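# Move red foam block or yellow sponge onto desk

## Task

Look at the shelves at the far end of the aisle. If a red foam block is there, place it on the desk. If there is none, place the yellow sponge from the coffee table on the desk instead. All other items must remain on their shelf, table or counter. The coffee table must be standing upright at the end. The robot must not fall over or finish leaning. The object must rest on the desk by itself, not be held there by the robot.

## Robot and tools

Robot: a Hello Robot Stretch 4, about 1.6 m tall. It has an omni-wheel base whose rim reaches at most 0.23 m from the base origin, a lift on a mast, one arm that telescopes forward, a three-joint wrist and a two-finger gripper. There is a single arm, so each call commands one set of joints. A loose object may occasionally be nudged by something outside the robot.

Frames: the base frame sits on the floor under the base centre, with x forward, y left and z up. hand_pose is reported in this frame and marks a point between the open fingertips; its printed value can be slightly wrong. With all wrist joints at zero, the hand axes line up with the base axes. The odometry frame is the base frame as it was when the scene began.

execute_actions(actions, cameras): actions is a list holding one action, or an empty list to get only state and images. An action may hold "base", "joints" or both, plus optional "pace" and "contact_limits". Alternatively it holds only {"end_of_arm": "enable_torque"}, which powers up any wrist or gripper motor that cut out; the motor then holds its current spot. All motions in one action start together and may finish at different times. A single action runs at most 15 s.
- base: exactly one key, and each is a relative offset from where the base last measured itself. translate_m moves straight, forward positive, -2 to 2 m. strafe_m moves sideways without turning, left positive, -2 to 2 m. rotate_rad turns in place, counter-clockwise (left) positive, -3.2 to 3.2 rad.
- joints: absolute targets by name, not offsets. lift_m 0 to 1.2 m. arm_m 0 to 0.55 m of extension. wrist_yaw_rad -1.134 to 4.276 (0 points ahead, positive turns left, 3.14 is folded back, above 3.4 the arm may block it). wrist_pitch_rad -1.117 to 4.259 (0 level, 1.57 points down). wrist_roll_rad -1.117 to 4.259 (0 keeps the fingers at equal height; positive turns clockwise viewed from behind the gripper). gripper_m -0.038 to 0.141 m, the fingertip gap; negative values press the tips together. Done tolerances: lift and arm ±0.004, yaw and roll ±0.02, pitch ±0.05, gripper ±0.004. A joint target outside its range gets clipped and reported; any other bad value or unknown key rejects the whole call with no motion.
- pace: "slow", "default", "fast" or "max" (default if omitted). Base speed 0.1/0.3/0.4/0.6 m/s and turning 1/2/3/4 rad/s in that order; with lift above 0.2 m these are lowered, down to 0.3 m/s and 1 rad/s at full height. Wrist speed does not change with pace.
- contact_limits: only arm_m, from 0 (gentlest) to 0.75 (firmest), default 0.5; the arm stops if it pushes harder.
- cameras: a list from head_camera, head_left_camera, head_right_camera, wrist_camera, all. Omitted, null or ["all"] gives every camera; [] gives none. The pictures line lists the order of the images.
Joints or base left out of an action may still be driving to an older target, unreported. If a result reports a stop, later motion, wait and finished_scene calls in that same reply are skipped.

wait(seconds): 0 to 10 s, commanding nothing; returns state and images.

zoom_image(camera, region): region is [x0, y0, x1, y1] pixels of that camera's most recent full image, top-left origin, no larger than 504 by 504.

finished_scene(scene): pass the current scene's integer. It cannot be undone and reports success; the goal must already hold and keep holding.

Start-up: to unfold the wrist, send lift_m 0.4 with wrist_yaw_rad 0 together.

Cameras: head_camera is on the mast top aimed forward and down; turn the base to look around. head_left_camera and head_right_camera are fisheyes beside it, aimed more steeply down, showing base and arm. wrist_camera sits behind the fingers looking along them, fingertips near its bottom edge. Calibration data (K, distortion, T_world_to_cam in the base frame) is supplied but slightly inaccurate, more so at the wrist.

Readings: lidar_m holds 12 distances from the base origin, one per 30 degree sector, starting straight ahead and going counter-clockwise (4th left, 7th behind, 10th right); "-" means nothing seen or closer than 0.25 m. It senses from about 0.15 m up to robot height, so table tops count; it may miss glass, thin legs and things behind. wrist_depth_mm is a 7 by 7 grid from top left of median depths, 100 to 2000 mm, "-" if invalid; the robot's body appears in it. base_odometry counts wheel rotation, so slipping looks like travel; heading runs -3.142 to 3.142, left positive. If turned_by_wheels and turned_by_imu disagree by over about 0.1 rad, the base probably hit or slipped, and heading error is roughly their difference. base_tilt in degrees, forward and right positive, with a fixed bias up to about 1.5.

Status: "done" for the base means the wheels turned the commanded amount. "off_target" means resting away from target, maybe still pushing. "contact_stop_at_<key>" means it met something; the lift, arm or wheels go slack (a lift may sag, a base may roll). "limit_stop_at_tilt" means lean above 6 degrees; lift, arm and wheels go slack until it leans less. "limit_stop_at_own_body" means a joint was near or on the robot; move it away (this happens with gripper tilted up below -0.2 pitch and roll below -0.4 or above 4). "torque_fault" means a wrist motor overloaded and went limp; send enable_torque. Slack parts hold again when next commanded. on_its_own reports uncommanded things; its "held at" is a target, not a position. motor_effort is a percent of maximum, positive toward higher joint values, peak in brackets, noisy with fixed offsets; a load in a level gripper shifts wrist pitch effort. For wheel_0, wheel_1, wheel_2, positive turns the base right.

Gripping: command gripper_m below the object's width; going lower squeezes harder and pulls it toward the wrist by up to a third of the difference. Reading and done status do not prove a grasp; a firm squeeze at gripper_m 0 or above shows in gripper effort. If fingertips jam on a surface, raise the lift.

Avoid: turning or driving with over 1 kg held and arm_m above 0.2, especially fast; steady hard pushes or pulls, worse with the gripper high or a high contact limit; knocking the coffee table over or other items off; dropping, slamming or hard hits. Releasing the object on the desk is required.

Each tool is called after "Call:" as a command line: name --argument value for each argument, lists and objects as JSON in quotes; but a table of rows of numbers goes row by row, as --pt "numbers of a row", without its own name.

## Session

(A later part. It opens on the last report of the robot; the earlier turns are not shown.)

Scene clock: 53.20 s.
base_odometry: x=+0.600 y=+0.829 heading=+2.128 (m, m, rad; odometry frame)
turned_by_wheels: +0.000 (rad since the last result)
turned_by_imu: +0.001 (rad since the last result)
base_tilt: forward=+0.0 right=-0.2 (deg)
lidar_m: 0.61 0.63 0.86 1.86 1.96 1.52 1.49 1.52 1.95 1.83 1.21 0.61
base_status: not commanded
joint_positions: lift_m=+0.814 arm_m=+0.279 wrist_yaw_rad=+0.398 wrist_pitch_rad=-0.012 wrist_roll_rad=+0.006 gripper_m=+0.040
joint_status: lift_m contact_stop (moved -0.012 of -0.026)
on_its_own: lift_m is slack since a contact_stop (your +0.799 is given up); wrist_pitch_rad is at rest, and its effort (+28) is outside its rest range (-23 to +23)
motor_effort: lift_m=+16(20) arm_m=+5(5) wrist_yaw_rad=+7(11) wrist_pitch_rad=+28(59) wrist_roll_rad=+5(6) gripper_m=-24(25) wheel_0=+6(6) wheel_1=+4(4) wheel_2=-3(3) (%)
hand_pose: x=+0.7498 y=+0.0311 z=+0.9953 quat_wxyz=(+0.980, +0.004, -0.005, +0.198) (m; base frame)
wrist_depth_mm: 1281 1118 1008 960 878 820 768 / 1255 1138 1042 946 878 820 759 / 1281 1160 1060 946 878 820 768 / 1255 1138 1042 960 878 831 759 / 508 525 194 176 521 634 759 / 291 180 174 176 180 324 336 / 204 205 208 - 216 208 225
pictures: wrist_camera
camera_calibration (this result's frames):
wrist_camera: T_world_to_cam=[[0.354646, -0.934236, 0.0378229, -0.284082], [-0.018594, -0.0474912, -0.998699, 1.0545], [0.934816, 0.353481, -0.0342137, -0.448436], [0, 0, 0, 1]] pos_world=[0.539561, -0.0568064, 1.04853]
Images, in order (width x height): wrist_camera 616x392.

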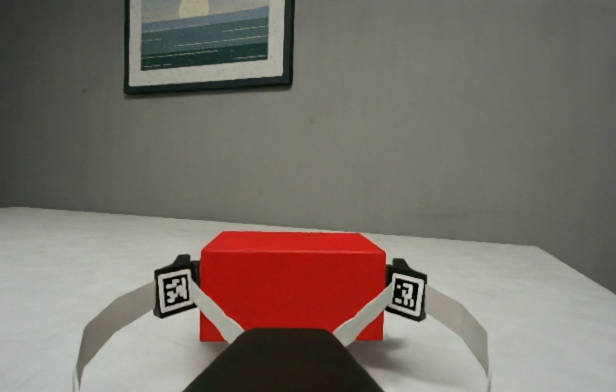

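The gripper body hit the edge; back off a little.

Call:
execute_actions --actions '[{"joints":{"arm_m":0.235,"lift_m":0.83}}]' --cameras '[]'

Call:
execute_actions --actions '[{"joints":{"lift_m":0.799}}]' --cameras '[]'

Call:
execute_actions --actions '[{"joints":{"gripper_m":0.125}}]' --cameras '[]'

Call:
execute_actions --actions '[{"joints":{"lift_m":0.9},"pace":"fast"}]' --cameras '["head_camera","wrist_camera"]'

Scene clock: 55.33 s.
base_odometry: x=+0.600 y=+0.829 heading=+2.128 (m, m, rad; odometry frame)
turned_by_wheels: +0.000 (rad since the last result)
turned_by_imu: +0.000 (rad since the last result)
base_tilt: forward=+0.1 right=-0.2 (deg)
lidar_m: 0.61 0.63 0.88 1.87 1.96 1.50 1.50 1.52 1.96 1.81 1.23 0.63
base_status: not commanded
joint_positions: lift_m=+0.830 arm_m=+0.236 wrist_yaw_rad=+0.400 wrist_pitch_rad=+0.000 wrist_roll_rad=+0.008 gripper_m=+0.040
joint_status: all done
motor_effort: lift_m=+25(26) arm_m=-6(7) wrist_yaw_rad=+0(4) wrist_pitch_rad=-7(19) wrist_roll_rad=+1(6) gripper_m=-22(25) wheel_0=+6(5) wheel_1=+4(4) wheel_2=-3(3) (%)
hand_pose: x=+0.7067 y=+0.0318 z=+1.0078 quat_wxyz=(+0.980, +0.004, +0.001, +0.199) (m; base frame)
wrist_depth_mm: 1336 1182 1060 976 904 842 798 / 1336 1205 1078 1008 917 854 788 / 1366 1205 1098 1008 931 854 809 / 1308 1205 1078 1008 931 854 798 / 508 521 195 177 496 585 788 / 301 180 175 176 180 325 332 / 214 215 216 - 223 213 229
pictures: none
No camera images: the call's "cameras" was empty. Leave "cameras" out to get every camera's image.

Scene clock: 56.27 s.
base_odometry: x=+0.600 y=+0.829 heading=+2.128 (m, m, rad; odometry frame)
turned_by_wheels: +0.000 (rad since the last result)
turned_by_imu: +0.000 (rad since the last result)
base_tilt: forward=+0.1 right=-0.2 (deg)
lidar_m: 0.62 0.63 0.88 1.86 1.97 1.53 1.49 1.52 1.96 1.83 1.22 0.61
base_status: not commanded
joint_positions: lift_m=+0.799 arm_m=+0.236 wrist_yaw_rad=+0.400 wrist_pitch_rad=+0.000 wrist_roll_rad=+0.008 gripper_m=+0.040
joint_status: all done
motor_effort: lift_m=+14(23) arm_m=-6(5) wrist_yaw_rad=+0(0) wrist_pitch_rad=-6(5) wrist_roll_rad=+0(0) gripper_m=-25(24) wheel_0=+5(5) wheel_1=+4(4) wheel_2=-3(3) (%)
hand_pose: x=+0.7067 y=+0.0318 z=+0.9777 quat_wxyz=(+0.980, +0.004, +0.001, +0.199) (m; base frame)
wrist_depth_mm: 1336 1205 1042 976 917 854 788 / 1336 1205 1078 991 931 866 809 / 1366 1229 1098 1008 931 854 809 / 1229 1160 1078 1008 917 854 809 / 370 379 194 177 362 427 442 / 220 180 174 176 180 236 242 / 166 157 158 - 163 156 167
pictures: none
No camera images: the call's "cameras" was empty. Leave "cameras" out to get every camera's image.

Scene clock: 58.03 s.
base_odometry: x=+0.600 y=+0.829 heading=+2.128 (m, m, rad; odometry frame)
turned_by_wheels: +0.000 (rad since the last result)
turned_by_imu: +0.000 (rad since the last result)
base_tilt: forward=+0.1 right=+0.0 (deg)
lidar_m: 0.62 0.64 0.89 1.87 1.98 1.53 1.48 1.52 1.95 1.83 1.23 0.60
base_status: not commanded
joint_positions: lift_m=+0.799 arm_m=+0.236 wrist_yaw_rad=+0.400 wrist_pitch_rad=+0.000 wrist_roll_rad=+0.008 gripper_m=+0.125
joint_status: all done
motor_effort: lift_m=+14(14) arm_m=-6(6) wrist_yaw_rad=+0(0) wrist_pitch_rad=-6(5) wrist_roll_rad=-1(0) gripper_m=+0(25) wheel_0=+5(5) wheel_1=+4(3) wheel_2=-3(4) (%)
hand_pose: x=+0.7067 y=+0.0318 z=+0.9777 quat_wxyz=(+0.980, +0.004, +0.001, +0.199) (m; base frame)
wrist_depth_mm: 1336 1182 1060 991 931 854 798 / 1336 1182 1078 1008 904 854 798 / 1336 1205 1098 1008 946 842 798 / 1229 1182 1078 1008 917 866 809 / 375 375 208 191 357 427 449 / 220 196 187 190 194 236 244 / 166 153 168 - 163 157 167
pictures: none
No camera images: the call's "cameras" was empty. Leave "cameras" out to get every camera's image.

Scene clock: 59.20 s.
base_odometry: x=+0.600 y=+0.829 heading=+2.128 (m, m, rad; odometry frame)
turned_by_wheels: +0.000 (rad since the last result)
turned_by_imu: +0.000 (rad since the last result)
base_tilt: forward=+0.1 right=-0.3 (deg)
lidar_m: 0.60 0.64 0.89 1.87 1.97 1.53 1.49 1.52 1.95 1.83 1.23 0.63
base_status: not commanded
joint_positions: lift_m=+0.900 arm_m=+0.236 wrist_yaw_rad=+0.400 wrist_pitch_rad=+0.000 wrist_roll_rad=+0.008 gripper_m=+0.125
joint_status: all done
motor_effort: lift_m=+24(22) arm_m=-6(6) wrist_yaw_rad=+0(0) wrist_pitch_rad=-7(5) wrist_roll_rad=+0(1) gripper_m=-3(0) wheel_0=+5(5) wheel_1=+4(4) wheel_2=-3(3) (%)
hand_pose: x=+0.7067 y=+0.0318 z=+1.0778 quat_wxyz=(+0.980, +0.004, +0.001, +0.199) (m; base frame)
wrist_depth_mm: 1336 1182 1060 1008 917 842 788 / 1336 1182 1060 991 917 854 798 / 1366 1229 1118 1008 917 866 798 / 1366 1255 1098 1008 931 866 809 / 831 854 878 904 917 854 809 / 496 427 430 477 442 530 778 / 349 342 377 - 362 351 375
pictures: head_camera, wrist_camera
camera_calibration (this result's frames):
wrist_camera: T_world_to_cam=[[0.357197, -0.933315, 0.0365177, -0.271676], [-0.0302665, -0.0506422, -0.998258, 1.14405], [0.933539, 0.35547, -0.0463374, -0.391576], [0, 0, 0, 1]] pos_world=[0.49722, -0.0564284, 1.13383]
Images, in order (width x height): head_camera 420x560, wrist_camera 616x392.

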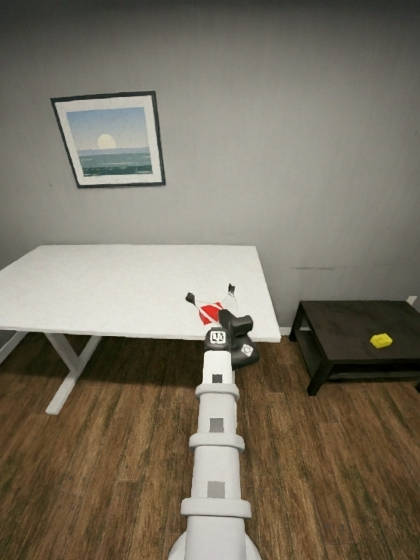

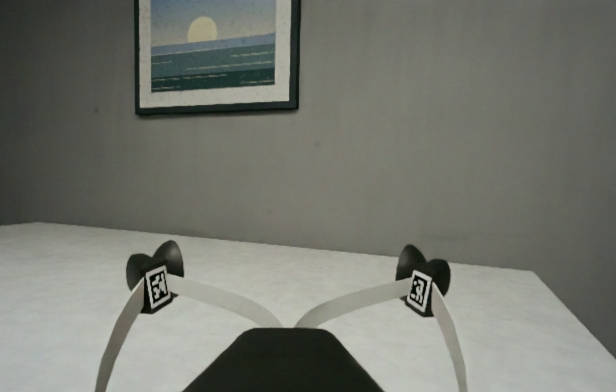

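Call:
finished_scene --scene 1

The scene is finished: the task was done.


## Next scene

The same job, from a new start.

Call:
execute_actions --actions '[]'

Scene clock: 0.00 s.
base_odometry: x=+0.000 y=+0.000 heading=+0.000 (m, m, rad; odometry frame)
turned_by_wheels: +0.000 (rad since the last result)
turned_by_imu: +0.000 (rad since the last result)
base_tilt: forward=+0.0 right=-0.2 (deg)
lidar_m: 0.70 0.84 1.23 1.22 1.48 1.38 1.37 1.67 2.44 1.81 0.84 0.69
base_status: not commanded
joint_positions: lift_m=+0.287 arm_m=-0.002 wrist_yaw_rad=+3.084 wrist_pitch_rad=+0.000 wrist_roll_rad=+0.008 gripper_m=+0.057
joint_status: not commanded
motor_effort: lift_m=+20 arm_m=-1 wrist_yaw_rad=+0 wrist_pitch_rad=-5 wrist_roll_rad=+0 gripper_m=-4 wheel_0=-1 wheel_1=+0 wheel_2=+0 (%)
hand_pose: x=-0.1139 y=+0.1040 z=+0.4651 quat_wxyz=(+0.029, +0.000, +0.004, +1.000) (m; base frame)
wrist_depth_mm: 111 134 - 1397 - - - / 108 135 - 1499 - - - / 115 136 - 1499 - - - / 134 1618 - 1499 - - - / 1618 1708 - 1464 - - - / 1366 1255 1205 1308 1255 1499 1576 / 976 917 - - 991 1060 1098
pictures: head_camera, head_left_camera, head_right_camera, wrist_camera
camera_calibration (this result's frames):
wrist_camera: T_world_to_cam=[[0.0922197, 0.995083, 0.0361427, -0.119373], [0.0494399, 0.0316768, -0.998275, 0.511734], [-0.994511, 0.0938474, -0.0462756, 0.127927], [0, 0, 0, 1]] pos_world=[0.112933, 0.0905698, 0.521086]
Images, in order (width x height): head_camera 420x560, head_left_camera 420x672, head_right_camera 420x672, wrist_camera 616x392.

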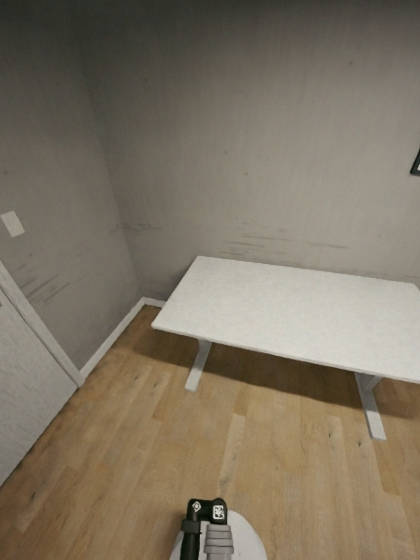

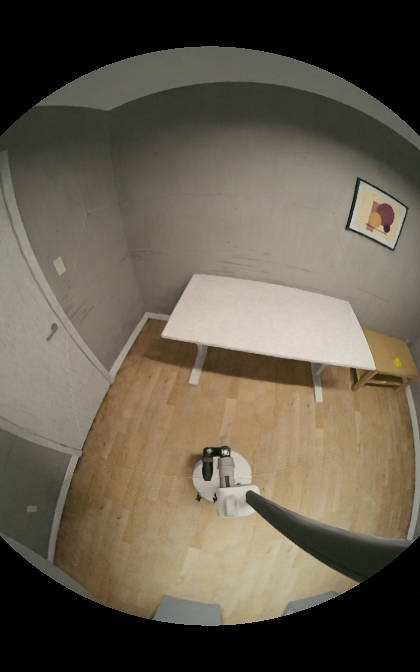

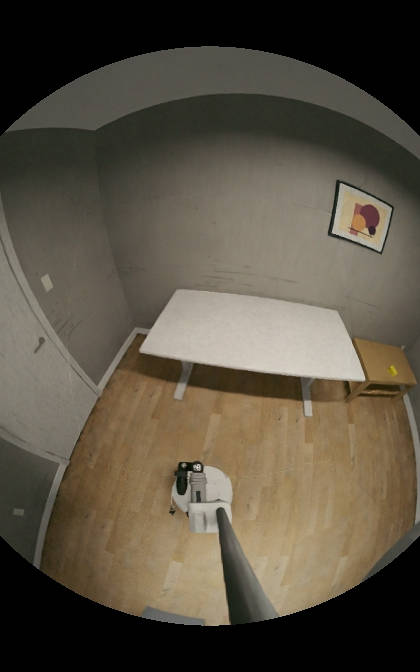

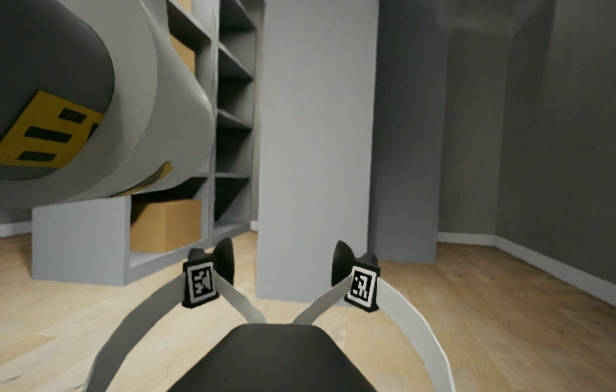

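Call:
execute_actions --actions '[{"base":{"rotate_rad":-2.83},"pace":"max"}]' --cameras '[]'

Call:
execute_actions --actions '[{"base":{"translate_m":1.2},"pace":"max"}]' --cameras '[]'

Call:
execute_actions --actions '[{"base":{"rotate_rad":-0.583},"pace":"fast"}]'

Scene clock: 43.80 s.
base_odometry: x=+0.000 y=+0.000 heading=-2.830 (m, m, rad; odometry frame)
turned_by_wheels: -2.830 (rad since the last result)
turned_by_imu: -2.825 (rad since the last result)
base_tilt: forward=+0.1 right=-0.3 (deg)
lidar_m: 1.64 2.57 2.45 1.01 0.72 0.69 0.78 1.24 1.22 1.35 1.94 1.35
base_status: done
joint_positions: lift_m=+0.287 arm_m=-0.002 wrist_yaw_rad=+3.083 wrist_pitch_rad=+0.000 wrist_roll_rad=+0.008 gripper_m=+0.057
joint_status: not commanded
motor_effort: lift_m=+20(20) arm_m=-1(1) wrist_yaw_rad=+1(0) wrist_pitch_rad=-6(4) wrist_roll_rad=-1(1) gripper_m=-6(2) wheel_0=+4(12) wheel_1=+0(16) wheel_2=+2(13) (%)
hand_pose: x=-0.1139 y=+0.1040 z=+0.4651 quat_wxyz=(+0.029, +0.000, +0.004, +1.000) (m; base frame)
wrist_depth_mm: 111 133 1921 1756 1499 1366 1255 / 108 135 1808 1618 1430 809 707 / 116 136 1863 1281 1205 1336 1205 / 134 1430 1808 1708 1537 1397 1281 / 1255 1618 1863 1708 1537 1397 1255 / 1255 1281 1182 1229 1229 1366 1281 / 946 946 - - 1008 1060 1098
pictures: none
No camera images: the call's "cameras" was empty. Leave "cameras" out to get every camera's image.

Scene clock: 47.37 s.
base_odometry: x=-1.142 y=-0.369 heading=-2.829 (m, m, rad; odometry frame)
turned_by_wheels: +0.000 (rad since the last result)
turned_by_imu: +0.003 (rad since the last result)
base_tilt: forward=+0.0 right=-0.2 (deg)
lidar_m: 0.42 0.60 1.79 1.90 2.02 1.68 1.81 1.97 1.89 0.52 0.54 0.81
base_status: done
joint_positions: lift_m=+0.287 arm_m=-0.002 wrist_yaw_rad=+3.084 wrist_pitch_rad=+0.000 wrist_roll_rad=+0.008 gripper_m=+0.057
joint_status: not commanded
motor_effort: lift_m=+20(20) arm_m=-1(1) wrist_yaw_rad=+0(0) wrist_pitch_rad=-5(6) wrist_roll_rad=-1(2) gripper_m=-4(3) wheel_0=+3(11) wheel_1=+2(10) wheel_2=-1(14) (%)
hand_pose: x=-0.1139 y=+0.1040 z=+0.4651 quat_wxyz=(+0.029, +0.000, +0.004, +1.000) (m; base frame)
wrist_depth_mm: 111 133 - - - - - / 108 135 - - - - - / 115 136 - - - - - / 134 - - - - - - / 1808 - - - - - - / 1366 1281 1205 1308 1255 1537 1576 / 976 917 - - 1025 1060 1060
pictures: none
No camera images: the call's "cameras" was empty. Leave "cameras" out to get every camera's image.

Scene clock: 48.53 s.
base_odometry: x=-1.142 y=-0.369 heading=+2.872 (m, m, rad; odometry frame)
turned_by_wheels: -0.582 (rad since the last result)
turned_by_imu: -0.581 (rad since the last result)
base_tilt: forward=+0.0 right=-0.2 (deg)
lidar_m: 0.92 0.46 0.56 1.80 1.91 2.07 1.73 1.77 2.00 1.91 0.52 0.51
base_status: done
joint_positions: lift_m=+0.287 arm_m=-0.002 wrist_yaw_rad=+3.084 wrist_pitch_rad=+0.000 wrist_roll_rad=+0.008 gripper_m=+0.057
joint_status: not commanded
motor_effort: lift_m=+20(20) arm_m=-1(1) wrist_yaw_rad=+0(0) wrist_pitch_rad=-4(7) wrist_roll_rad=-1(2) gripper_m=-4(5) wheel_0=+5(9) wheel_1=+2(12) wheel_2=+3(11) (%)
hand_pose: x=-0.1139 y=+0.1040 z=+0.4651 quat_wxyz=(+0.029, +0.000, +0.004, +1.000) (m; base frame)
wrist_depth_mm: 111 134 - - - - - / 108 135 - - - - - / 116 136 1756 - - - - / 134 - - - - - - / - - - - - - - / 1336 1281 1205 1336 1255 1499 1618 / 946 904 - - 991 1042 1078
pictures: head_camera, head_left_camera, head_right_camera, wrist_camera
camera_calibration (this result's frames):
wrist_camera: T_world_to_cam=[[0.0923065, 0.995074, 0.0361439, -0.119389], [0.049443, 0.0316737, -0.998275, 0.511733], [-0.994502, 0.0939343, -0.0462758, 0.127943], [0, 0, 0, 1]] pos_world=[0.112958, 0.0905747, 0.521086]
Images, in order (width x height): head_camera 420x560, head_left_camera 420x672, head_right_camera 420x672, wrist_camera 616x392.

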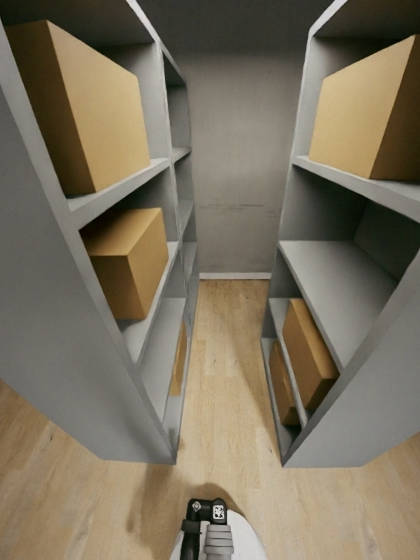

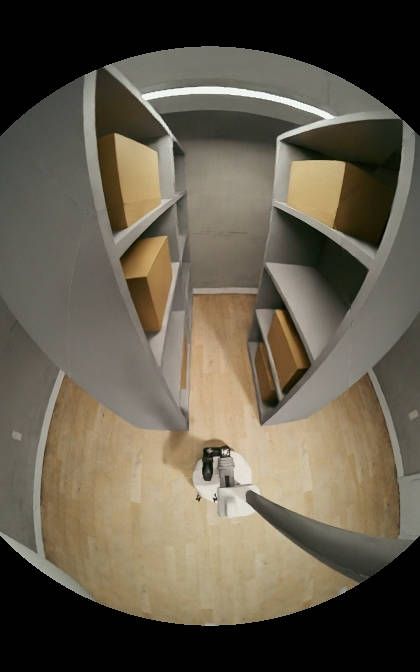

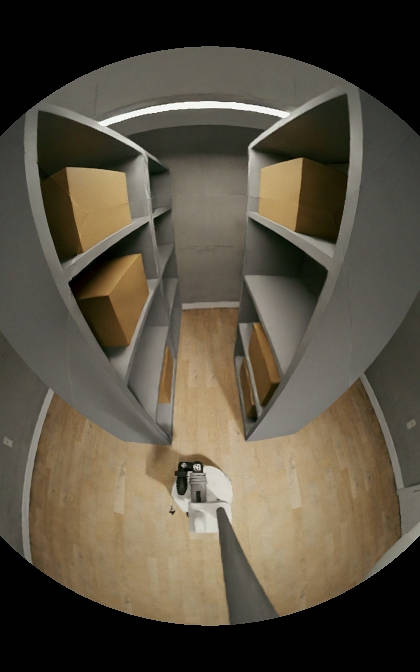

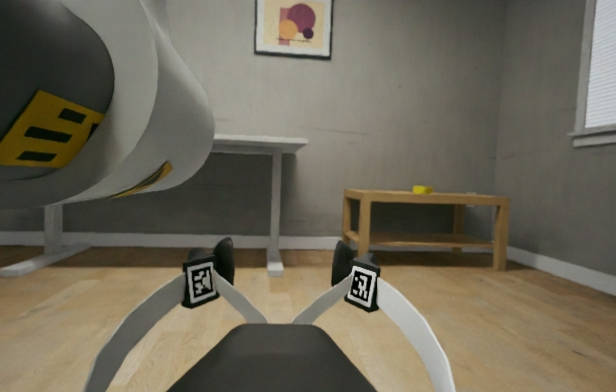

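Call:
execute_actions --actions '[{"base":{"strafe_m":-0.065},"pace":"fast"}]' --cameras '[]'

Call:
execute_actions --actions '[{"base":{"translate_m":1.65},"pace":"max"}]'

Scene clock: 50.23 s.
base_odometry: x=-1.124 y=-0.306 heading=+2.872 (m, m, rad; odometry frame)
turned_by_wheels: +0.000 (rad since the last result)
turned_by_imu: +0.000 (rad since the last result)
base_tilt: forward=+0.1 right=-0.2 (deg)
lidar_m: 1.17 0.47 0.54 1.85 1.98 2.03 1.71 1.79 1.90 1.84 0.56 0.48
base_status: done
joint_positions: lift_m=+0.287 arm_m=-0.002 wrist_yaw_rad=+3.084 wrist_pitch_rad=+0.000 wrist_roll_rad=+0.008 gripper_m=+0.057
joint_status: not commanded
motor_effort: lift_m=+20(20) arm_m=-1(1) wrist_yaw_rad=+0(0) wrist_pitch_rad=-5(4) wrist_roll_rad=-1(1) gripper_m=-4(4) wheel_0=+3(14) wheel_1=+1(14) wheel_2=+0(2) (%)
hand_pose: x=-0.1139 y=+0.1040 z=+0.4651 quat_wxyz=(+0.029, +0.000, +0.004, +1.000) (m; base frame)
wrist_depth_mm: 111 134 - - - - - / 108 135 - - - - - / 115 136 1808 - - - - / 134 - - - - - - / - - - - - - - / 1397 1255 1182 1336 1255 1537 1576 / 976 917 - - 1008 1060 1078
pictures: none
No camera images: the call's "cameras" was empty. Leave "cameras" out to get every camera's image.

Scene clock: 54.60 s.
base_odometry: x=-2.715 y=+0.132 heading=+2.872 (m, m, rad; odometry frame)
turned_by_wheels: +0.000 (rad since the last result)
turned_by_imu: +0.004 (rad since the last result)
base_tilt: forward=+0.1 right=-0.2 (deg)
lidar_m: 0.59 0.35 0.27 0.26 0.29 0.42 1.16 0.45 0.48 0.74 0.80 0.61
base_status: done
joint_positions: lift_m=+0.287 arm_m=-0.002 wrist_yaw_rad=+3.084 wrist_pitch_rad=+0.000 wrist_roll_rad=+0.008 gripper_m=+0.057
joint_status: not commanded
motor_effort: lift_m=+20(20) arm_m=-1(1) wrist_yaw_rad=+0(0) wrist_pitch_rad=-4(6) wrist_roll_rad=-1(0) gripper_m=-5(3) wheel_0=+5(12) wheel_1=+2(9) wheel_2=-1(23) (%)
hand_pose: x=-0.1139 y=+0.1040 z=+0.4651 quat_wxyz=(+0.029, +0.000, +0.004, +1.000) (m; base frame)
wrist_depth_mm: 111 134 - - 960 407 415 / 108 135 - - 1366 407 415 / 115 135 - - 1336 413 424 / 134 1255 - - 1366 357 252 / 798 1281 - 1921 512 418 433 / 741 1008 1205 1060 430 427 430 / 723 931 - - 597 433 442
pictures: head_camera, head_left_camera, head_right_camera, wrist_camera
camera_calibration (this result's frames):
wrist_camera: T_world_to_cam=[[0.0922541, 0.995079, 0.0361438, -0.11938], [0.0494413, 0.0316762, -0.998275, 0.511733], [-0.994507, 0.0938819, -0.0462758, 0.127944], [0, 0, 0, 1]] pos_world=[0.112953, 0.0905717, 0.521086]
Images, in order (width x height): head_camera 420x560, head_left_camera 420x672, head_right_camera 420x672, wrist_camera 616x392.

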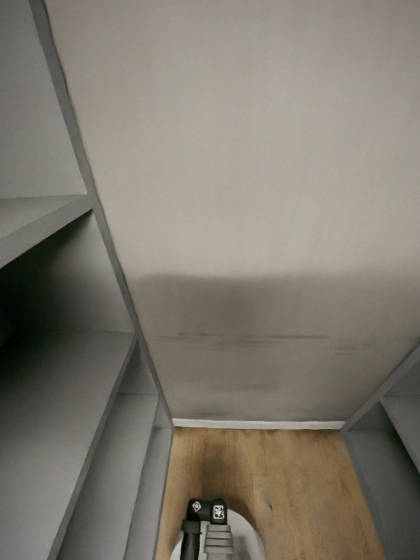

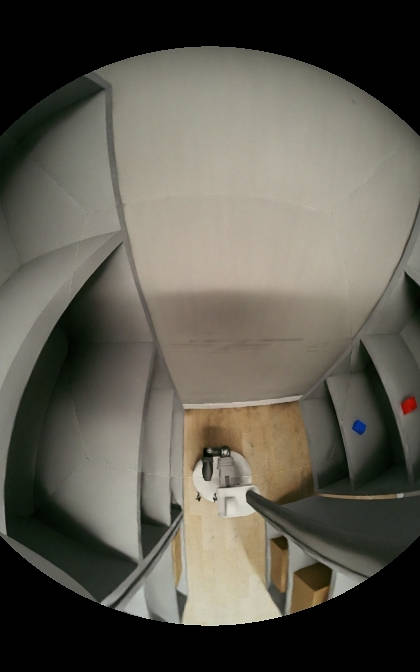

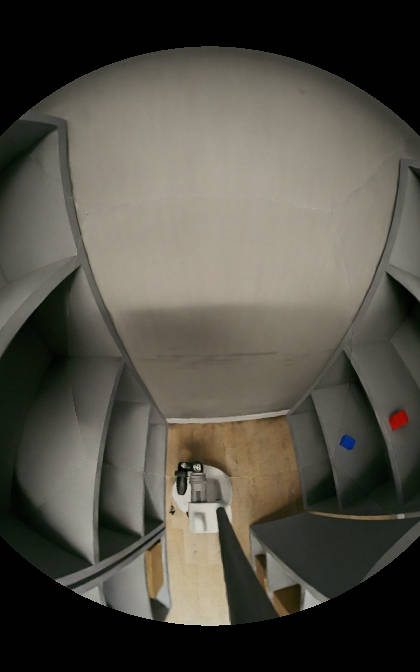

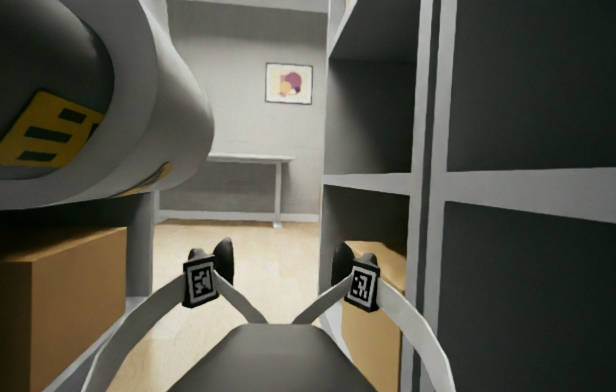

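Call:
execute_actions --actions '[{"base":{"rotate_rad":-1.59},"joints":{"lift_m":0.55},"pace":"fast"}]' --cameras '[]'

Call:
execute_actions --actions '[{"base":{"strafe_m":0.18},"joints":{"lift_m":0.852,"wrist_yaw_rad":0,"gripper_m":0.141},"pace":"fast"}]' --cameras '["head_camera","wrist_camera"]'

Scene clock: 57.83 s.
base_odometry: x=-2.715 y=+0.132 heading=+1.283 (m, m, rad; odometry frame)
turned_by_wheels: -1.589 (rad since the last result)
turned_by_imu: -1.587 (rad since the last result)
base_tilt: forward=+0.1 right=+0.0 (deg)
lidar_m: 0.74 0.79 0.61 0.56 0.37 0.27 0.27 0.29 0.37 1.14 0.44 0.44
base_status: done
joint_positions: lift_m=+0.550 arm_m=-0.002 wrist_yaw_rad=+3.084 wrist_pitch_rad=+0.000 wrist_roll_rad=+0.008 gripper_m=+0.057
joint_status: all done
motor_effort: lift_m=+25(27) arm_m=-1(1) wrist_yaw_rad=+0(0) wrist_pitch_rad=-4(6) wrist_roll_rad=-1(1) gripper_m=-4(4) wheel_0=+6(11) wheel_1=+1(12) wheel_2=+3(16) (%)
hand_pose: x=-0.1139 y=+0.1040 z=+0.7279 quat_wxyz=(+0.029, +0.000, +0.004, +1.000) (m; base frame)
wrist_depth_mm: 111 134 436 424 413 433 445 / 108 135 621 668 661 634 559 / 115 136 831 842 878 768 564 / 134 809 831 866 878 768 564 / 640 820 842 878 891 759 564 / 609 609 574 640 603 676 559 / 469 445 - - 484 508 517
pictures: none
No camera images: the call's "cameras" was empty. Leave "cameras" out to get every camera's image.

Scene clock: 60.17 s.
base_odometry: x=-2.888 y=+0.183 heading=+1.283 (m, m, rad; odometry frame)
turned_by_wheels: +0.000 (rad since the last result)
turned_by_imu: +0.000 (rad since the last result)
base_tilt: forward=+0.1 right=-0.2 (deg)
lidar_m: 0.73 0.63 0.41 0.37 0.43 0.29 0.28 0.32 0.41 1.14 0.61 0.72
base_status: done
joint_positions: lift_m=+0.852 arm_m=-0.002 wrist_yaw_rad=+0.000 wrist_pitch_rad=+0.000 wrist_roll_rad=+0.008 gripper_m=+0.141
joint_status: all done
motor_effort: lift_m=+24(33) arm_m=-1(1) wrist_yaw_rad=-1(9) wrist_pitch_rad=-4(7) wrist_roll_rad=-1(1) gripper_m=-1(7) wheel_0=-1(13) wheel_1=-1(15) wheel_2=+0(2) (%)
hand_pose: x=+0.4576 y=-0.0873 z=+1.0299 quat_wxyz=(+1.000, +0.004, +0.000, +0.000) (m; base frame)
wrist_depth_mm: 699 866 831 820 788 691 554 / 699 960 946 960 991 691 554 / 699 960 976 976 1008 676 554 / 683 946 976 991 976 676 554 / 535 525 603 647 564 569 559 / 723 917 1008 991 931 621 564 / 741 991 - - 1008 621 559
pictures: head_camera, wrist_camera
camera_calibration (this result's frames):
wrist_camera: T_world_to_cam=[[-0.0340155, -0.998767, 0.0361458, -0.118453], [-0.0475288, -0.0345092, -0.998274, 1.09192], [0.998291, -0.0356747, -0.0462964, -0.182734], [0, 0, 0, 1]] pos_world=[0.23029, -0.0871446, 1.08585]
Images, in order (width x height): head_camera 420x560, wrist_camera 616x392.

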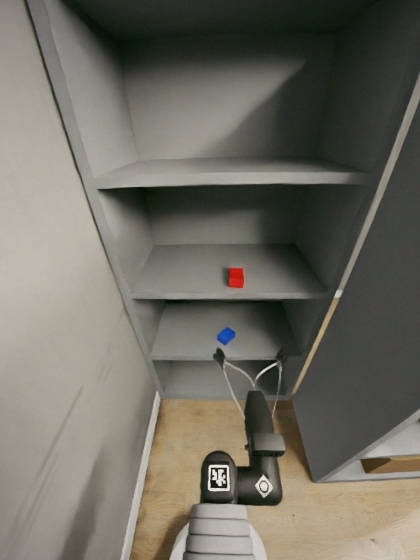

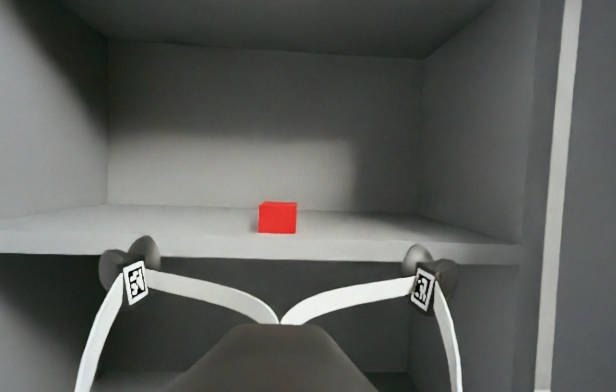

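Call:
execute_actions --actions '[{"base":{"strafe_m":0.012},"joints":{"arm_m":0.42,"gripper_m":0.125},"pace":"fast"}]' --cameras '["wrist_camera"]'

Call:
execute_actions --actions '[{"joints":{"lift_m":0.838,"gripper_m":0.1}}]' --cameras '["wrist_camera"]'

Scene clock: 62.87 s.
base_odometry: x=-2.899 y=+0.187 heading=+1.283 (m, m, rad; odometry frame)
turned_by_wheels: +0.000 (rad since the last result)
turned_by_imu: -0.001 (rad since the last result)
base_tilt: forward=+0.0 right=-0.2 (deg)
lidar_m: 0.74 0.57 0.40 0.39 0.41 0.28 0.28 0.30 0.40 1.14 0.62 0.74
base_status: done
joint_positions: lift_m=+0.852 arm_m=+0.419 wrist_yaw_rad=+0.000 wrist_pitch_rad=+0.000 wrist_roll_rad=+0.008 gripper_m=+0.125
joint_status: all done
motor_effort: lift_m=+24(24) arm_m=+5(7) wrist_yaw_rad=+0(1) wrist_pitch_rad=-8(7) wrist_roll_rad=-1(2) gripper_m=+1(1) wheel_0=-5(13) wheel_1=+2(13) wheel_2=+0(4) (%)
hand_pose: x=+0.8785 y=-0.0874 z=+1.0299 quat_wxyz=(+1.000, +0.004, +0.000, +0.000) (m; base frame)
wrist_depth_mm: 535 544 554 564 569 569 512 / 539 544 559 564 574 585 508 / 549 554 554 569 580 585 500 / 554 559 564 574 580 585 492 / 389 315 413 343 455 488 455 / 238 209 170 171 222 270 279 / 171 165 - - 183 186 191
pictures: wrist_camera
camera_calibration (this result's frames):
wrist_camera: T_world_to_cam=[[-0.0342812, -0.998759, 0.036141, -0.103972], [-0.0474042, -0.0344966, -0.99828, 1.11186], [0.998287, -0.0359355, -0.0461628, -0.603114], [0, 0, 0, 1]] pos_world=[0.651224, -0.0871606, 1.08586]
Images, in order (width x height): wrist_camera 616x392.

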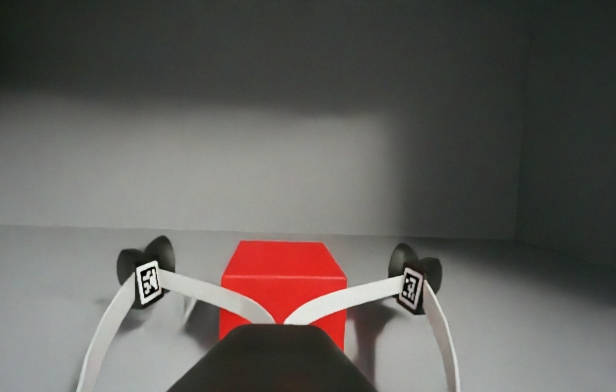

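Scene clock: 64.00 s.
base_odometry: x=-2.899 y=+0.187 heading=+1.283 (m, m, rad; odometry frame)
turned_by_wheels: +0.000 (rad since the last result)
turned_by_imu: +0.000 (rad since the last result)
base_tilt: forward=+0.0 right=-0.2 (deg)
lidar_m: 0.70 0.58 0.42 0.38 0.40 0.30 0.27 0.30 0.41 1.14 0.61 0.74
base_status: not commanded
joint_positions: lift_m=+0.838 arm_m=+0.419 wrist_yaw_rad=+0.000 wrist_pitch_rad=+0.000 wrist_roll_rad=+0.008 gripper_m=+0.100
joint_status: all done
motor_effort: lift_m=+15(20) arm_m=+5(5) wrist_yaw_rad=-1(0) wrist_pitch_rad=-3(3) wrist_roll_rad=-2(1) gripper_m=-2(3) wheel_0=-5(5) wheel_1=+2(2) wheel_2=+0(0) (%)
hand_pose: x=+0.8785 y=-0.0874 z=+1.0167 quat_wxyz=(+1.000, +0.004, +0.000, +0.000) (m; base frame)
wrist_depth_mm: 539 544 554 559 564 580 504 / 539 544 559 554 574 585 508 / 544 549 554 574 580 585 500 / 549 554 564 574 585 591 500 / 334 342 214 172 397 418 439 / 204 181 170 171 191 233 238 / 147 141 - - 156 159 164
pictures: wrist_camera
camera_calibration (this result's frames):
wrist_camera: T_world_to_cam=[[-0.0342813, -0.998759, 0.036141, -0.103495], [-0.0474042, -0.0344966, -0.99828, 1.09868], [0.998287, -0.0359355, -0.0461628, -0.603725], [0, 0, 0, 1]] pos_world=[0.651225, -0.0871606, 1.07266]
Images, in order (width x height): wrist_camera 616x392.

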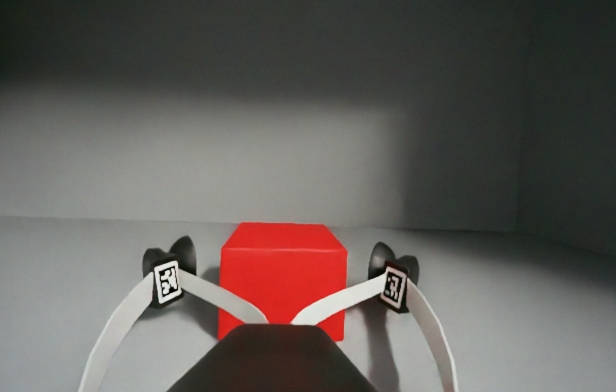

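Call:
execute_actions --actions '[{"joints":{"arm_m":0.405,"gripper_m":0.015}}]' --cameras '[]'

Call:
execute_actions --actions '[{"joints":{"lift_m":0.865},"pace":"fast"}]' --cameras '["wrist_camera"]'

Scene clock: 68.53 s.
base_odometry: x=-2.899 y=+0.187 heading=+1.283 (m, m, rad; odometry frame)
turned_by_wheels: +0.000 (rad since the last result)
turned_by_imu: +0.000 (rad since the last result)
base_tilt: forward=+0.1 right=-0.1 (deg)
lidar_m: 0.74 0.62 0.40 0.39 0.40 0.29 0.27 0.31 0.40 1.13 0.62 0.73
base_status: not commanded
joint_positions: lift_m=+0.838 arm_m=+0.406 wrist_yaw_rad=+0.000 wrist_pitch_rad=+0.000 wrist_roll_rad=+0.008 gripper_m=+0.015
joint_status: all done
motor_effort: lift_m=+15(15) arm_m=-5(5) wrist_yaw_rad=+0(0) wrist_pitch_rad=-5(5) wrist_roll_rad=-3(2) gripper_m=-24(21) wheel_0=-5(6) wheel_1=+2(2) wheel_2=+0(0) (%)
hand_pose: x=+0.8653 y=-0.0874 z=+1.0167 quat_wxyz=(+1.000, +0.004, +0.000, +0.000) (m; base frame)
wrist_depth_mm: 549 559 564 580 580 597 512 / 554 554 574 585 585 597 508 / 554 564 580 580 591 609 500 / 559 569 580 585 591 609 496 / 332 345 202 172 394 418 439 / 204 177 170 172 188 231 240 / 146 148 - - 157 153 163
pictures: none
No camera images: the call's "cameras" was empty. Leave "cameras" out to get every camera's image.

Scene clock: 69.27 s.
base_odometry: x=-2.899 y=+0.187 heading=+1.283 (m, m, rad; odometry frame)
turned_by_wheels: +0.000 (rad since the last result)
turned_by_imu: +0.000 (rad since the last result)
base_tilt: forward=+0.1 right=-0.1 (deg)
lidar_m: 0.75 0.58 0.42 0.38 0.40 0.28 0.27 0.29 0.41 1.15 0.61 0.77
base_status: not commanded
joint_positions: lift_m=+0.865 arm_m=+0.406 wrist_yaw_rad=+0.000 wrist_pitch_rad=+0.000 wrist_roll_rad=+0.008 gripper_m=+0.015
joint_status: all done
motor_effort: lift_m=+24(27) arm_m=-5(5) wrist_yaw_rad=+0(0) wrist_pitch_rad=-6(6) wrist_roll_rad=+0(2) gripper_m=-25(20) wheel_0=-6(6) wheel_1=+2(1) wheel_2=+0(0) (%)
hand_pose: x=+0.8653 y=-0.0874 z=+1.0428 quat_wxyz=(+1.000, +0.004, +0.000, +0.000) (m; base frame)
wrist_depth_mm: 544 554 564 569 580 585 512 / 549 554 569 580 580 597 504 / 554 569 574 574 585 597 500 / 559 574 574 585 585 603 500 / 442 459 201 172 521 559 480 / 270 177 170 172 188 306 319 / 195 196 - - 208 202 219
pictures: wrist_camera
camera_calibration (this result's frames):
wrist_camera: T_world_to_cam=[[-0.0343043, -0.998757, 0.0361521, -0.104892], [-0.0477217, -0.0344952, -0.998265, 1.12438], [0.998271, -0.03597, -0.046479, -0.589007], [0, 0, 0, 1]] pos_world=[0.638048, -0.0871627, 1.09884]
Images, in order (width x height): wrist_camera 616x392.

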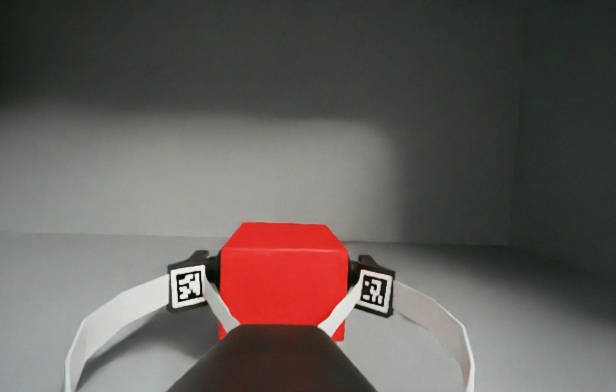

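Call:
execute_actions --actions '[{"joints":{"arm_m":0},"pace":"fast"}]' --cameras '[]'

Call:
execute_actions --actions '[{"base":{"rotate_rad":-1.56},"joints":{"lift_m":0.5},"pace":"fast"}]' --cameras '[]'

Call:
execute_actions --actions '[{"base":{"translate_m":0.9},"joints":{"lift_m":0.3},"pace":"max"}]' --cameras '["head_camera"]'

Scene clock: 72.47 s.
base_odometry: x=-2.899 y=+0.187 heading=+1.283 (m, m, rad; odometry frame)
turned_by_wheels: +0.000 (rad since the last result)
turned_by_imu: +0.000 (rad since the last result)
base_tilt: forward=+0.2 right=-0.2 (deg)
lidar_m: 0.72 0.60 0.43 0.40 0.41 0.30 0.28 0.31 0.41 1.18 0.60 0.77
base_status: not commanded
joint_positions: lift_m=+0.865 arm_m=+0.001 wrist_yaw_rad=+0.000 wrist_pitch_rad=+0.000 wrist_roll_rad=+0.008 gripper_m=+0.015
joint_status: all done
motor_effort: lift_m=+24(24) arm_m=-5(6) wrist_yaw_rad=+0(1) wrist_pitch_rad=-8(6) wrist_roll_rad=-1(1) gripper_m=-24(25) wheel_0=-5(6) wheel_1=+2(2) wheel_2=+0(0) (%)
hand_pose: x=+0.4603 y=-0.0875 z=+1.0427 quat_wxyz=(+1.000, +0.004, +0.000, +0.000) (m; base frame)
wrist_depth_mm: 683 831 798 778 768 668 544 / 683 931 960 976 960 715 549 / 691 960 976 960 976 707 554 / 699 976 976 976 991 699 559 / 597 539 202 172 615 609 564 / 723 176 171 172 187 640 564 / 691 976 - - 1025 627 564
pictures: none
No camera images: the call's "cameras" was empty. Leave "cameras" out to get every camera's image.

Scene clock: 74.50 s.
base_odometry: x=-2.899 y=+0.187 heading=-0.276 (m, m, rad; odometry frame)
turned_by_wheels: -1.559 (rad since the last result)
turned_by_imu: -1.557 (rad since the last result)
base_tilt: forward=+0.0 right=-0.2 (deg)
lidar_m: 1.20 0.60 0.76 0.74 0.57 0.42 0.39 0.40 0.28 0.26 0.29 0.40
base_status: done
joint_positions: lift_m=+0.500 arm_m=+0.001 wrist_yaw_rad=+0.000 wrist_pitch_rad=+0.000 wrist_roll_rad=+0.008 gripper_m=+0.015
joint_status: all done
motor_effort: lift_m=+15(22) arm_m=-5(5) wrist_yaw_rad=+0(1) wrist_pitch_rad=-5(8) wrist_roll_rad=+0(2) gripper_m=-23(20) wheel_0=+4(11) wheel_1=+4(9) wheel_2=+3(8) (%)
hand_pose: x=+0.4603 y=-0.0874 z=+0.6785 quat_wxyz=(+1.000, +0.004, +0.000, +0.000) (m; base frame)
wrist_depth_mm: 661 1118 - - 820 530 301 / 1025 1118 - - 960 809 301 / 654 1118 - - 1160 1182 304 / 634 991 - - 1160 1182 279 / 647 1025 201 171 1008 891 279 / 842 176 170 172 189 535 277 / 707 1182 - - 809 355 277
pictures: none
No camera images: the call's "cameras" was empty. Leave "cameras" out to get every camera's image.

Scene clock: 77.73 s.
base_odometry: x=-2.033 y=-0.058 heading=-0.276 (m, m, rad; odometry frame)
turned_by_wheels: +0.000 (rad since the last result)
turned_by_imu: +0.002 (rad since the last result)
base_tilt: forward=+0.1 right=-0.2 (deg)
lidar_m: 2.63 0.40 0.28 0.28 0.30 0.45 1.18 0.41 0.30 0.28 0.30 0.45
base_status: done
joint_positions: lift_m=+0.300 arm_m=+0.001 wrist_yaw_rad=+0.000 wrist_pitch_rad=+0.000 wrist_roll_rad=+0.008 gripper_m=+0.015
joint_status: all done
motor_effort: lift_m=+17(19) arm_m=-5(5) wrist_yaw_rad=-1(0) wrist_pitch_rad=-7(6) wrist_roll_rad=-1(1) gripper_m=-24(24) wheel_0=+4(13) wheel_1=+2(10) wheel_2=-1(18) (%)
hand_pose: x=+0.4603 y=-0.0874 z=+0.4784 quat_wxyz=(+1.000, +0.004, +0.000, +0.000) (m; base frame)
wrist_depth_mm: - - - - - - 310 / - - - - - - 306 / - - - - - - 303 / - - - - - - 301 / - - 202 173 - - 298 / 1366 176 171 172 188 1499 296 / 991 991 - - 1042 1008 296
pictures: head_camera
Images, in order (width x height): head_camera 420x560.

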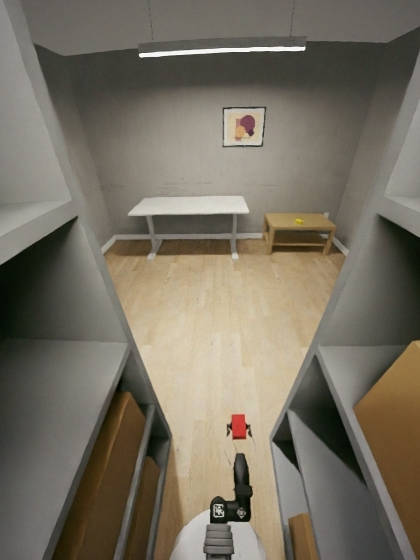

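Call:
execute_actions --actions '[{"base":{"translate_m":2},"joints":{"lift_m":0.66,"arm_m":0.08},"pace":"max"}]' --cameras '["head_camera","wrist_camera"]'

Scene clock: 83.37 s.
base_odometry: x=-0.109 y=-0.602 heading=-0.275 (m, m, rad; odometry frame)
turned_by_wheels: +0.000 (rad since the last result)
turned_by_imu: +0.004 (rad since the last result)
base_tilt: forward=+0.1 right=-0.2 (deg)
lidar_m: 0.64 0.68 0.95 1.79 1.93 1.50 1.49 1.53 1.98 1.86 1.22 0.68
base_status: done
joint_positions: lift_m=+0.660 arm_m=+0.079 wrist_yaw_rad=+0.000 wrist_pitch_rad=+0.000 wrist_roll_rad=+0.008 gripper_m=+0.015
joint_status: all done
motor_effort: lift_m=+23(29) arm_m=+5(6) wrist_yaw_rad=+0(1) wrist_pitch_rad=-6(8) wrist_roll_rad=-1(2) gripper_m=-23(23) wheel_0=+3(11) wheel_1=+1(8) wheel_2=+1(20) (%)
hand_pose: x=+0.5385 y=-0.0874 z=+0.8379 quat_wxyz=(+1.000, +0.004, +0.000, +0.000) (m; base frame)
wrist_depth_mm: 1060 1078 1078 1098 1118 1118 1160 / 1078 1078 1098 1118 1118 1138 1118 / 1078 1098 1118 1118 1138 1160 1138 / 1098 1138 1138 1160 1160 1160 1138 / 715 741 202 172 866 1138 1182 / 439 176 171 171 188 500 1182 / 359 364 - - 384 377 831
pictures: head_camera, wrist_camera
camera_calibration (this result's frames):
wrist_camera: T_world_to_cam=[[-0.0343271, -0.998756, 0.0361607, -0.108696], [-0.0478187, -0.0344992, -0.99826, 0.904275], [0.998266, -0.0359965, -0.0465749, -0.272255], [0, 0, 0, 1]] pos_world=[0.311293, -0.087164, 0.893952]
Images, in order (width x height): head_camera 420x560, wrist_camera 616x392.

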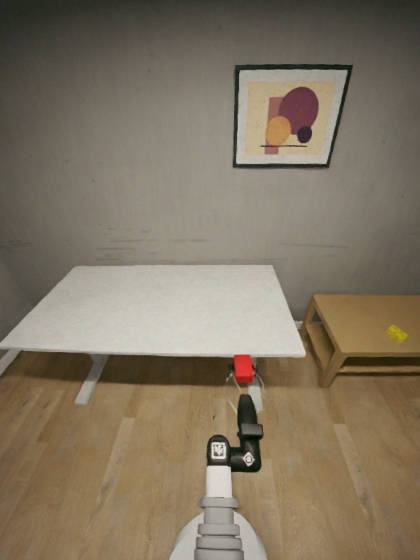

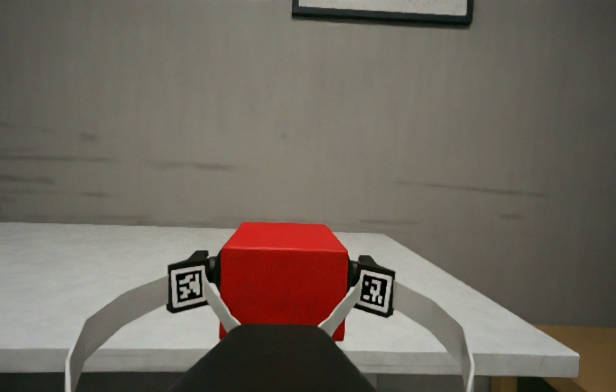

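Call:
execute_actions --actions '[{"joints":{"arm_m":0.33,"lift_m":0.59},"pace":"fast"}]' --cameras '[]'

Call:
execute_actions --actions '[{"joints":{"lift_m":0.57}}]' --cameras '[]'

Call:
execute_actions --actions '[{"joints":{"gripper_m":0.09}}]' --cameras '[]'

Call:
execute_actions --actions '[{"joints":{"lift_m":0.63,"arm_m":0.2},"pace":"fast"}]' --cameras '["head_camera","wrist_camera"]'

Scene clock: 86.17 s.
base_odometry: x=-0.109 y=-0.602 heading=-0.275 (m, m, rad; odometry frame)
turned_by_wheels: +0.000 (rad since the last result)
turned_by_imu: +0.000 (rad since the last result)
base_tilt: forward=+0.1 right=-0.3 (deg)
lidar_m: 0.65 0.66 0.95 1.80 1.93 1.50 1.46 1.50 1.99 1.84 1.21 0.66
base_status: not commanded
joint_positions: lift_m=+0.590 arm_m=+0.329 wrist_yaw_rad=+0.000 wrist_pitch_rad=+0.000 wrist_roll_rad=+0.008 gripper_m=+0.015
joint_status: all done
motor_effort: lift_m=+15(25) arm_m=+5(6) wrist_yaw_rad=+0(1) wrist_pitch_rad=-8(4) wrist_roll_rad=-1(3) gripper_m=-25(25) wheel_0=+3(3) wheel_1=+1(2) wheel_2=+1(1) (%)
hand_pose: x=+0.7885 y=-0.0874 z=+0.7686 quat_wxyz=(+1.000, +0.004, +0.000, +0.000) (m; base frame)
wrist_depth_mm: 831 842 854 866 866 878 904 / 854 842 866 866 878 891 904 / 854 854 866 878 878 891 917 / 854 878 878 891 878 904 917 / 427 442 202 172 504 535 917 / 262 177 170 171 188 300 309 / 187 190 - - 202 196 211
pictures: none
No camera images: the call's "cameras" was empty. Leave "cameras" out to get every camera's image.

Scene clock: 86.97 s.
base_odometry: x=-0.109 y=-0.602 heading=-0.275 (m, m, rad; odometry frame)
turned_by_wheels: +0.000 (rad since the last result)
turned_by_imu: +0.000 (rad since the last result)
base_tilt: forward=+0.1 right=-0.3 (deg)
lidar_m: 0.63 0.68 0.96 1.79 1.92 1.51 1.45 1.51 1.98 1.87 1.22 0.68
base_status: not commanded
joint_positions: lift_m=+0.570 arm_m=+0.329 wrist_yaw_rad=+0.000 wrist_pitch_rad=+0.000 wrist_roll_rad=+0.008 gripper_m=+0.015
joint_status: all done
motor_effort: lift_m=+15(14) arm_m=+5(5) wrist_yaw_rad=-1(1) wrist_pitch_rad=-7(6) wrist_roll_rad=-1(1) gripper_m=-23(22) wheel_0=+3(3) wheel_1=+2(2) wheel_2=+1(1) (%)
hand_pose: x=+0.7885 y=-0.0874 z=+0.7486 quat_wxyz=(+1.000, +0.004, +0.000, +0.000) (m; base frame)
wrist_depth_mm: 854 854 854 866 854 904 891 / 842 854 878 866 891 891 891 / 854 866 866 891 891 904 904 / 842 866 878 878 904 904 931 / 342 355 202 172 410 427 931 / 210 176 170 172 188 238 247 / 151 153 - - 163 157 168
pictures: none
No camera images: the call's "cameras" was empty. Leave "cameras" out to get every camera's image.

Scene clock: 88.53 s.
base_odometry: x=-0.109 y=-0.602 heading=-0.275 (m, m, rad; odometry frame)
turned_by_wheels: +0.000 (rad since the last result)
turned_by_imu: +0.000 (rad since the last result)
base_tilt: forward=+0.1 right=-0.2 (deg)
lidar_m: 0.65 0.69 0.91 1.80 1.93 1.49 1.47 1.50 1.99 1.87 1.19 0.65
base_status: not commanded
joint_positions: lift_m=+0.570 arm_m=+0.329 wrist_yaw_rad=+0.000 wrist_pitch_rad=+0.000 wrist_roll_rad=+0.008 gripper_m=+0.090
joint_status: all done
motor_effort: lift_m=+14(14) arm_m=+5(5) wrist_yaw_rad=-1(1) wrist_pitch_rad=-4(7) wrist_roll_rad=-1(2) gripper_m=-2(26) wheel_0=+3(3) wheel_1=+2(2) wheel_2=+1(1) (%)
hand_pose: x=+0.7885 y=-0.0874 z=+0.7486 quat_wxyz=(+1.000, +0.004, +0.000, +0.000) (m; base frame)
wrist_depth_mm: 831 854 866 878 878 891 891 / 831 842 866 866 891 917 904 / 854 854 866 878 904 891 904 / 854 878 878 866 891 904 931 / 345 353 220 185 410 433 917 / 211 186 182 184 197 238 247 / 152 146 - - 161 165 170
pictures: none
No camera images: the call's "cameras" was empty. Leave "cameras" out to get every camera's image.

Scene clock: 89.73 s.
base_odometry: x=-0.109 y=-0.602 heading=-0.275 (m, m, rad; odometry frame)
turned_by_wheels: +0.000 (rad since the last result)
turned_by_imu: +0.000 (rad since the last result)
base_tilt: forward=+0.0 right=-0.2 (deg)
lidar_m: 0.64 0.69 0.96 1.80 1.91 1.50 1.50 1.51 1.97 1.86 1.19 0.68
base_status: not commanded
joint_positions: lift_m=+0.630 arm_m=+0.201 wrist_yaw_rad=+0.000 wrist_pitch_rad=+0.000 wrist_roll_rad=+0.008 gripper_m=+0.090
joint_status: all done
motor_effort: lift_m=+24(26) arm_m=-5(5) wrist_yaw_rad=+0(1) wrist_pitch_rad=-6(7) wrist_roll_rad=-2(1) gripper_m=-3(1) wheel_0=+3(3) wheel_1=+1(2) wheel_2=+1(1) (%)
hand_pose: x=+0.6603 y=-0.0875 z=+0.8079 quat_wxyz=(+1.000, +0.004, +0.000, +0.000) (m; base frame)
wrist_depth_mm: 960 960 976 976 1008 1008 1008 / 976 991 976 991 1008 1008 1008 / 976 976 976 1008 1042 1025 1042 / 991 1025 1008 1008 1008 1025 1025 / 591 603 647 676 699 1042 1060 / 364 322 314 315 340 415 1060 / 263 254 - - 279 286 294
pictures: head_camera, wrist_camera
camera_calibration (this result's frames):
wrist_camera: T_world_to_cam=[[-0.0345379, -0.998749, 0.0361488, -0.103341], [-0.0474811, -0.0344898, -0.998277, 0.879933], [0.998275, -0.0361947, -0.0462305, -0.395455], [0, 0, 0, 1]] pos_world=[0.432984, -0.0871762, 0.86387]
Images, in order (width x height): head_camera 420x560, wrist_camera 616x392.

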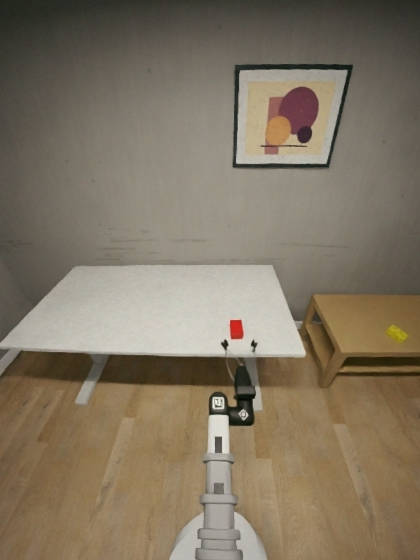

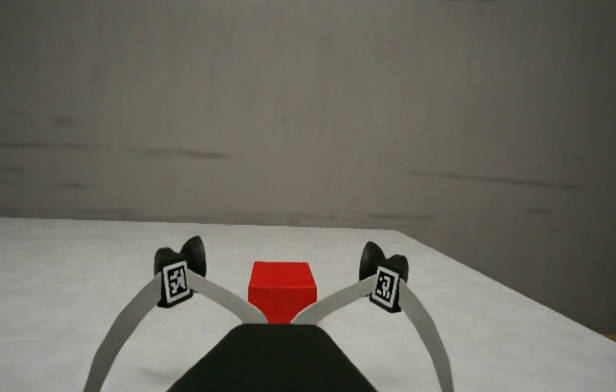

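Call:
finished_scene --scene 2

The scene is finished: the task was done.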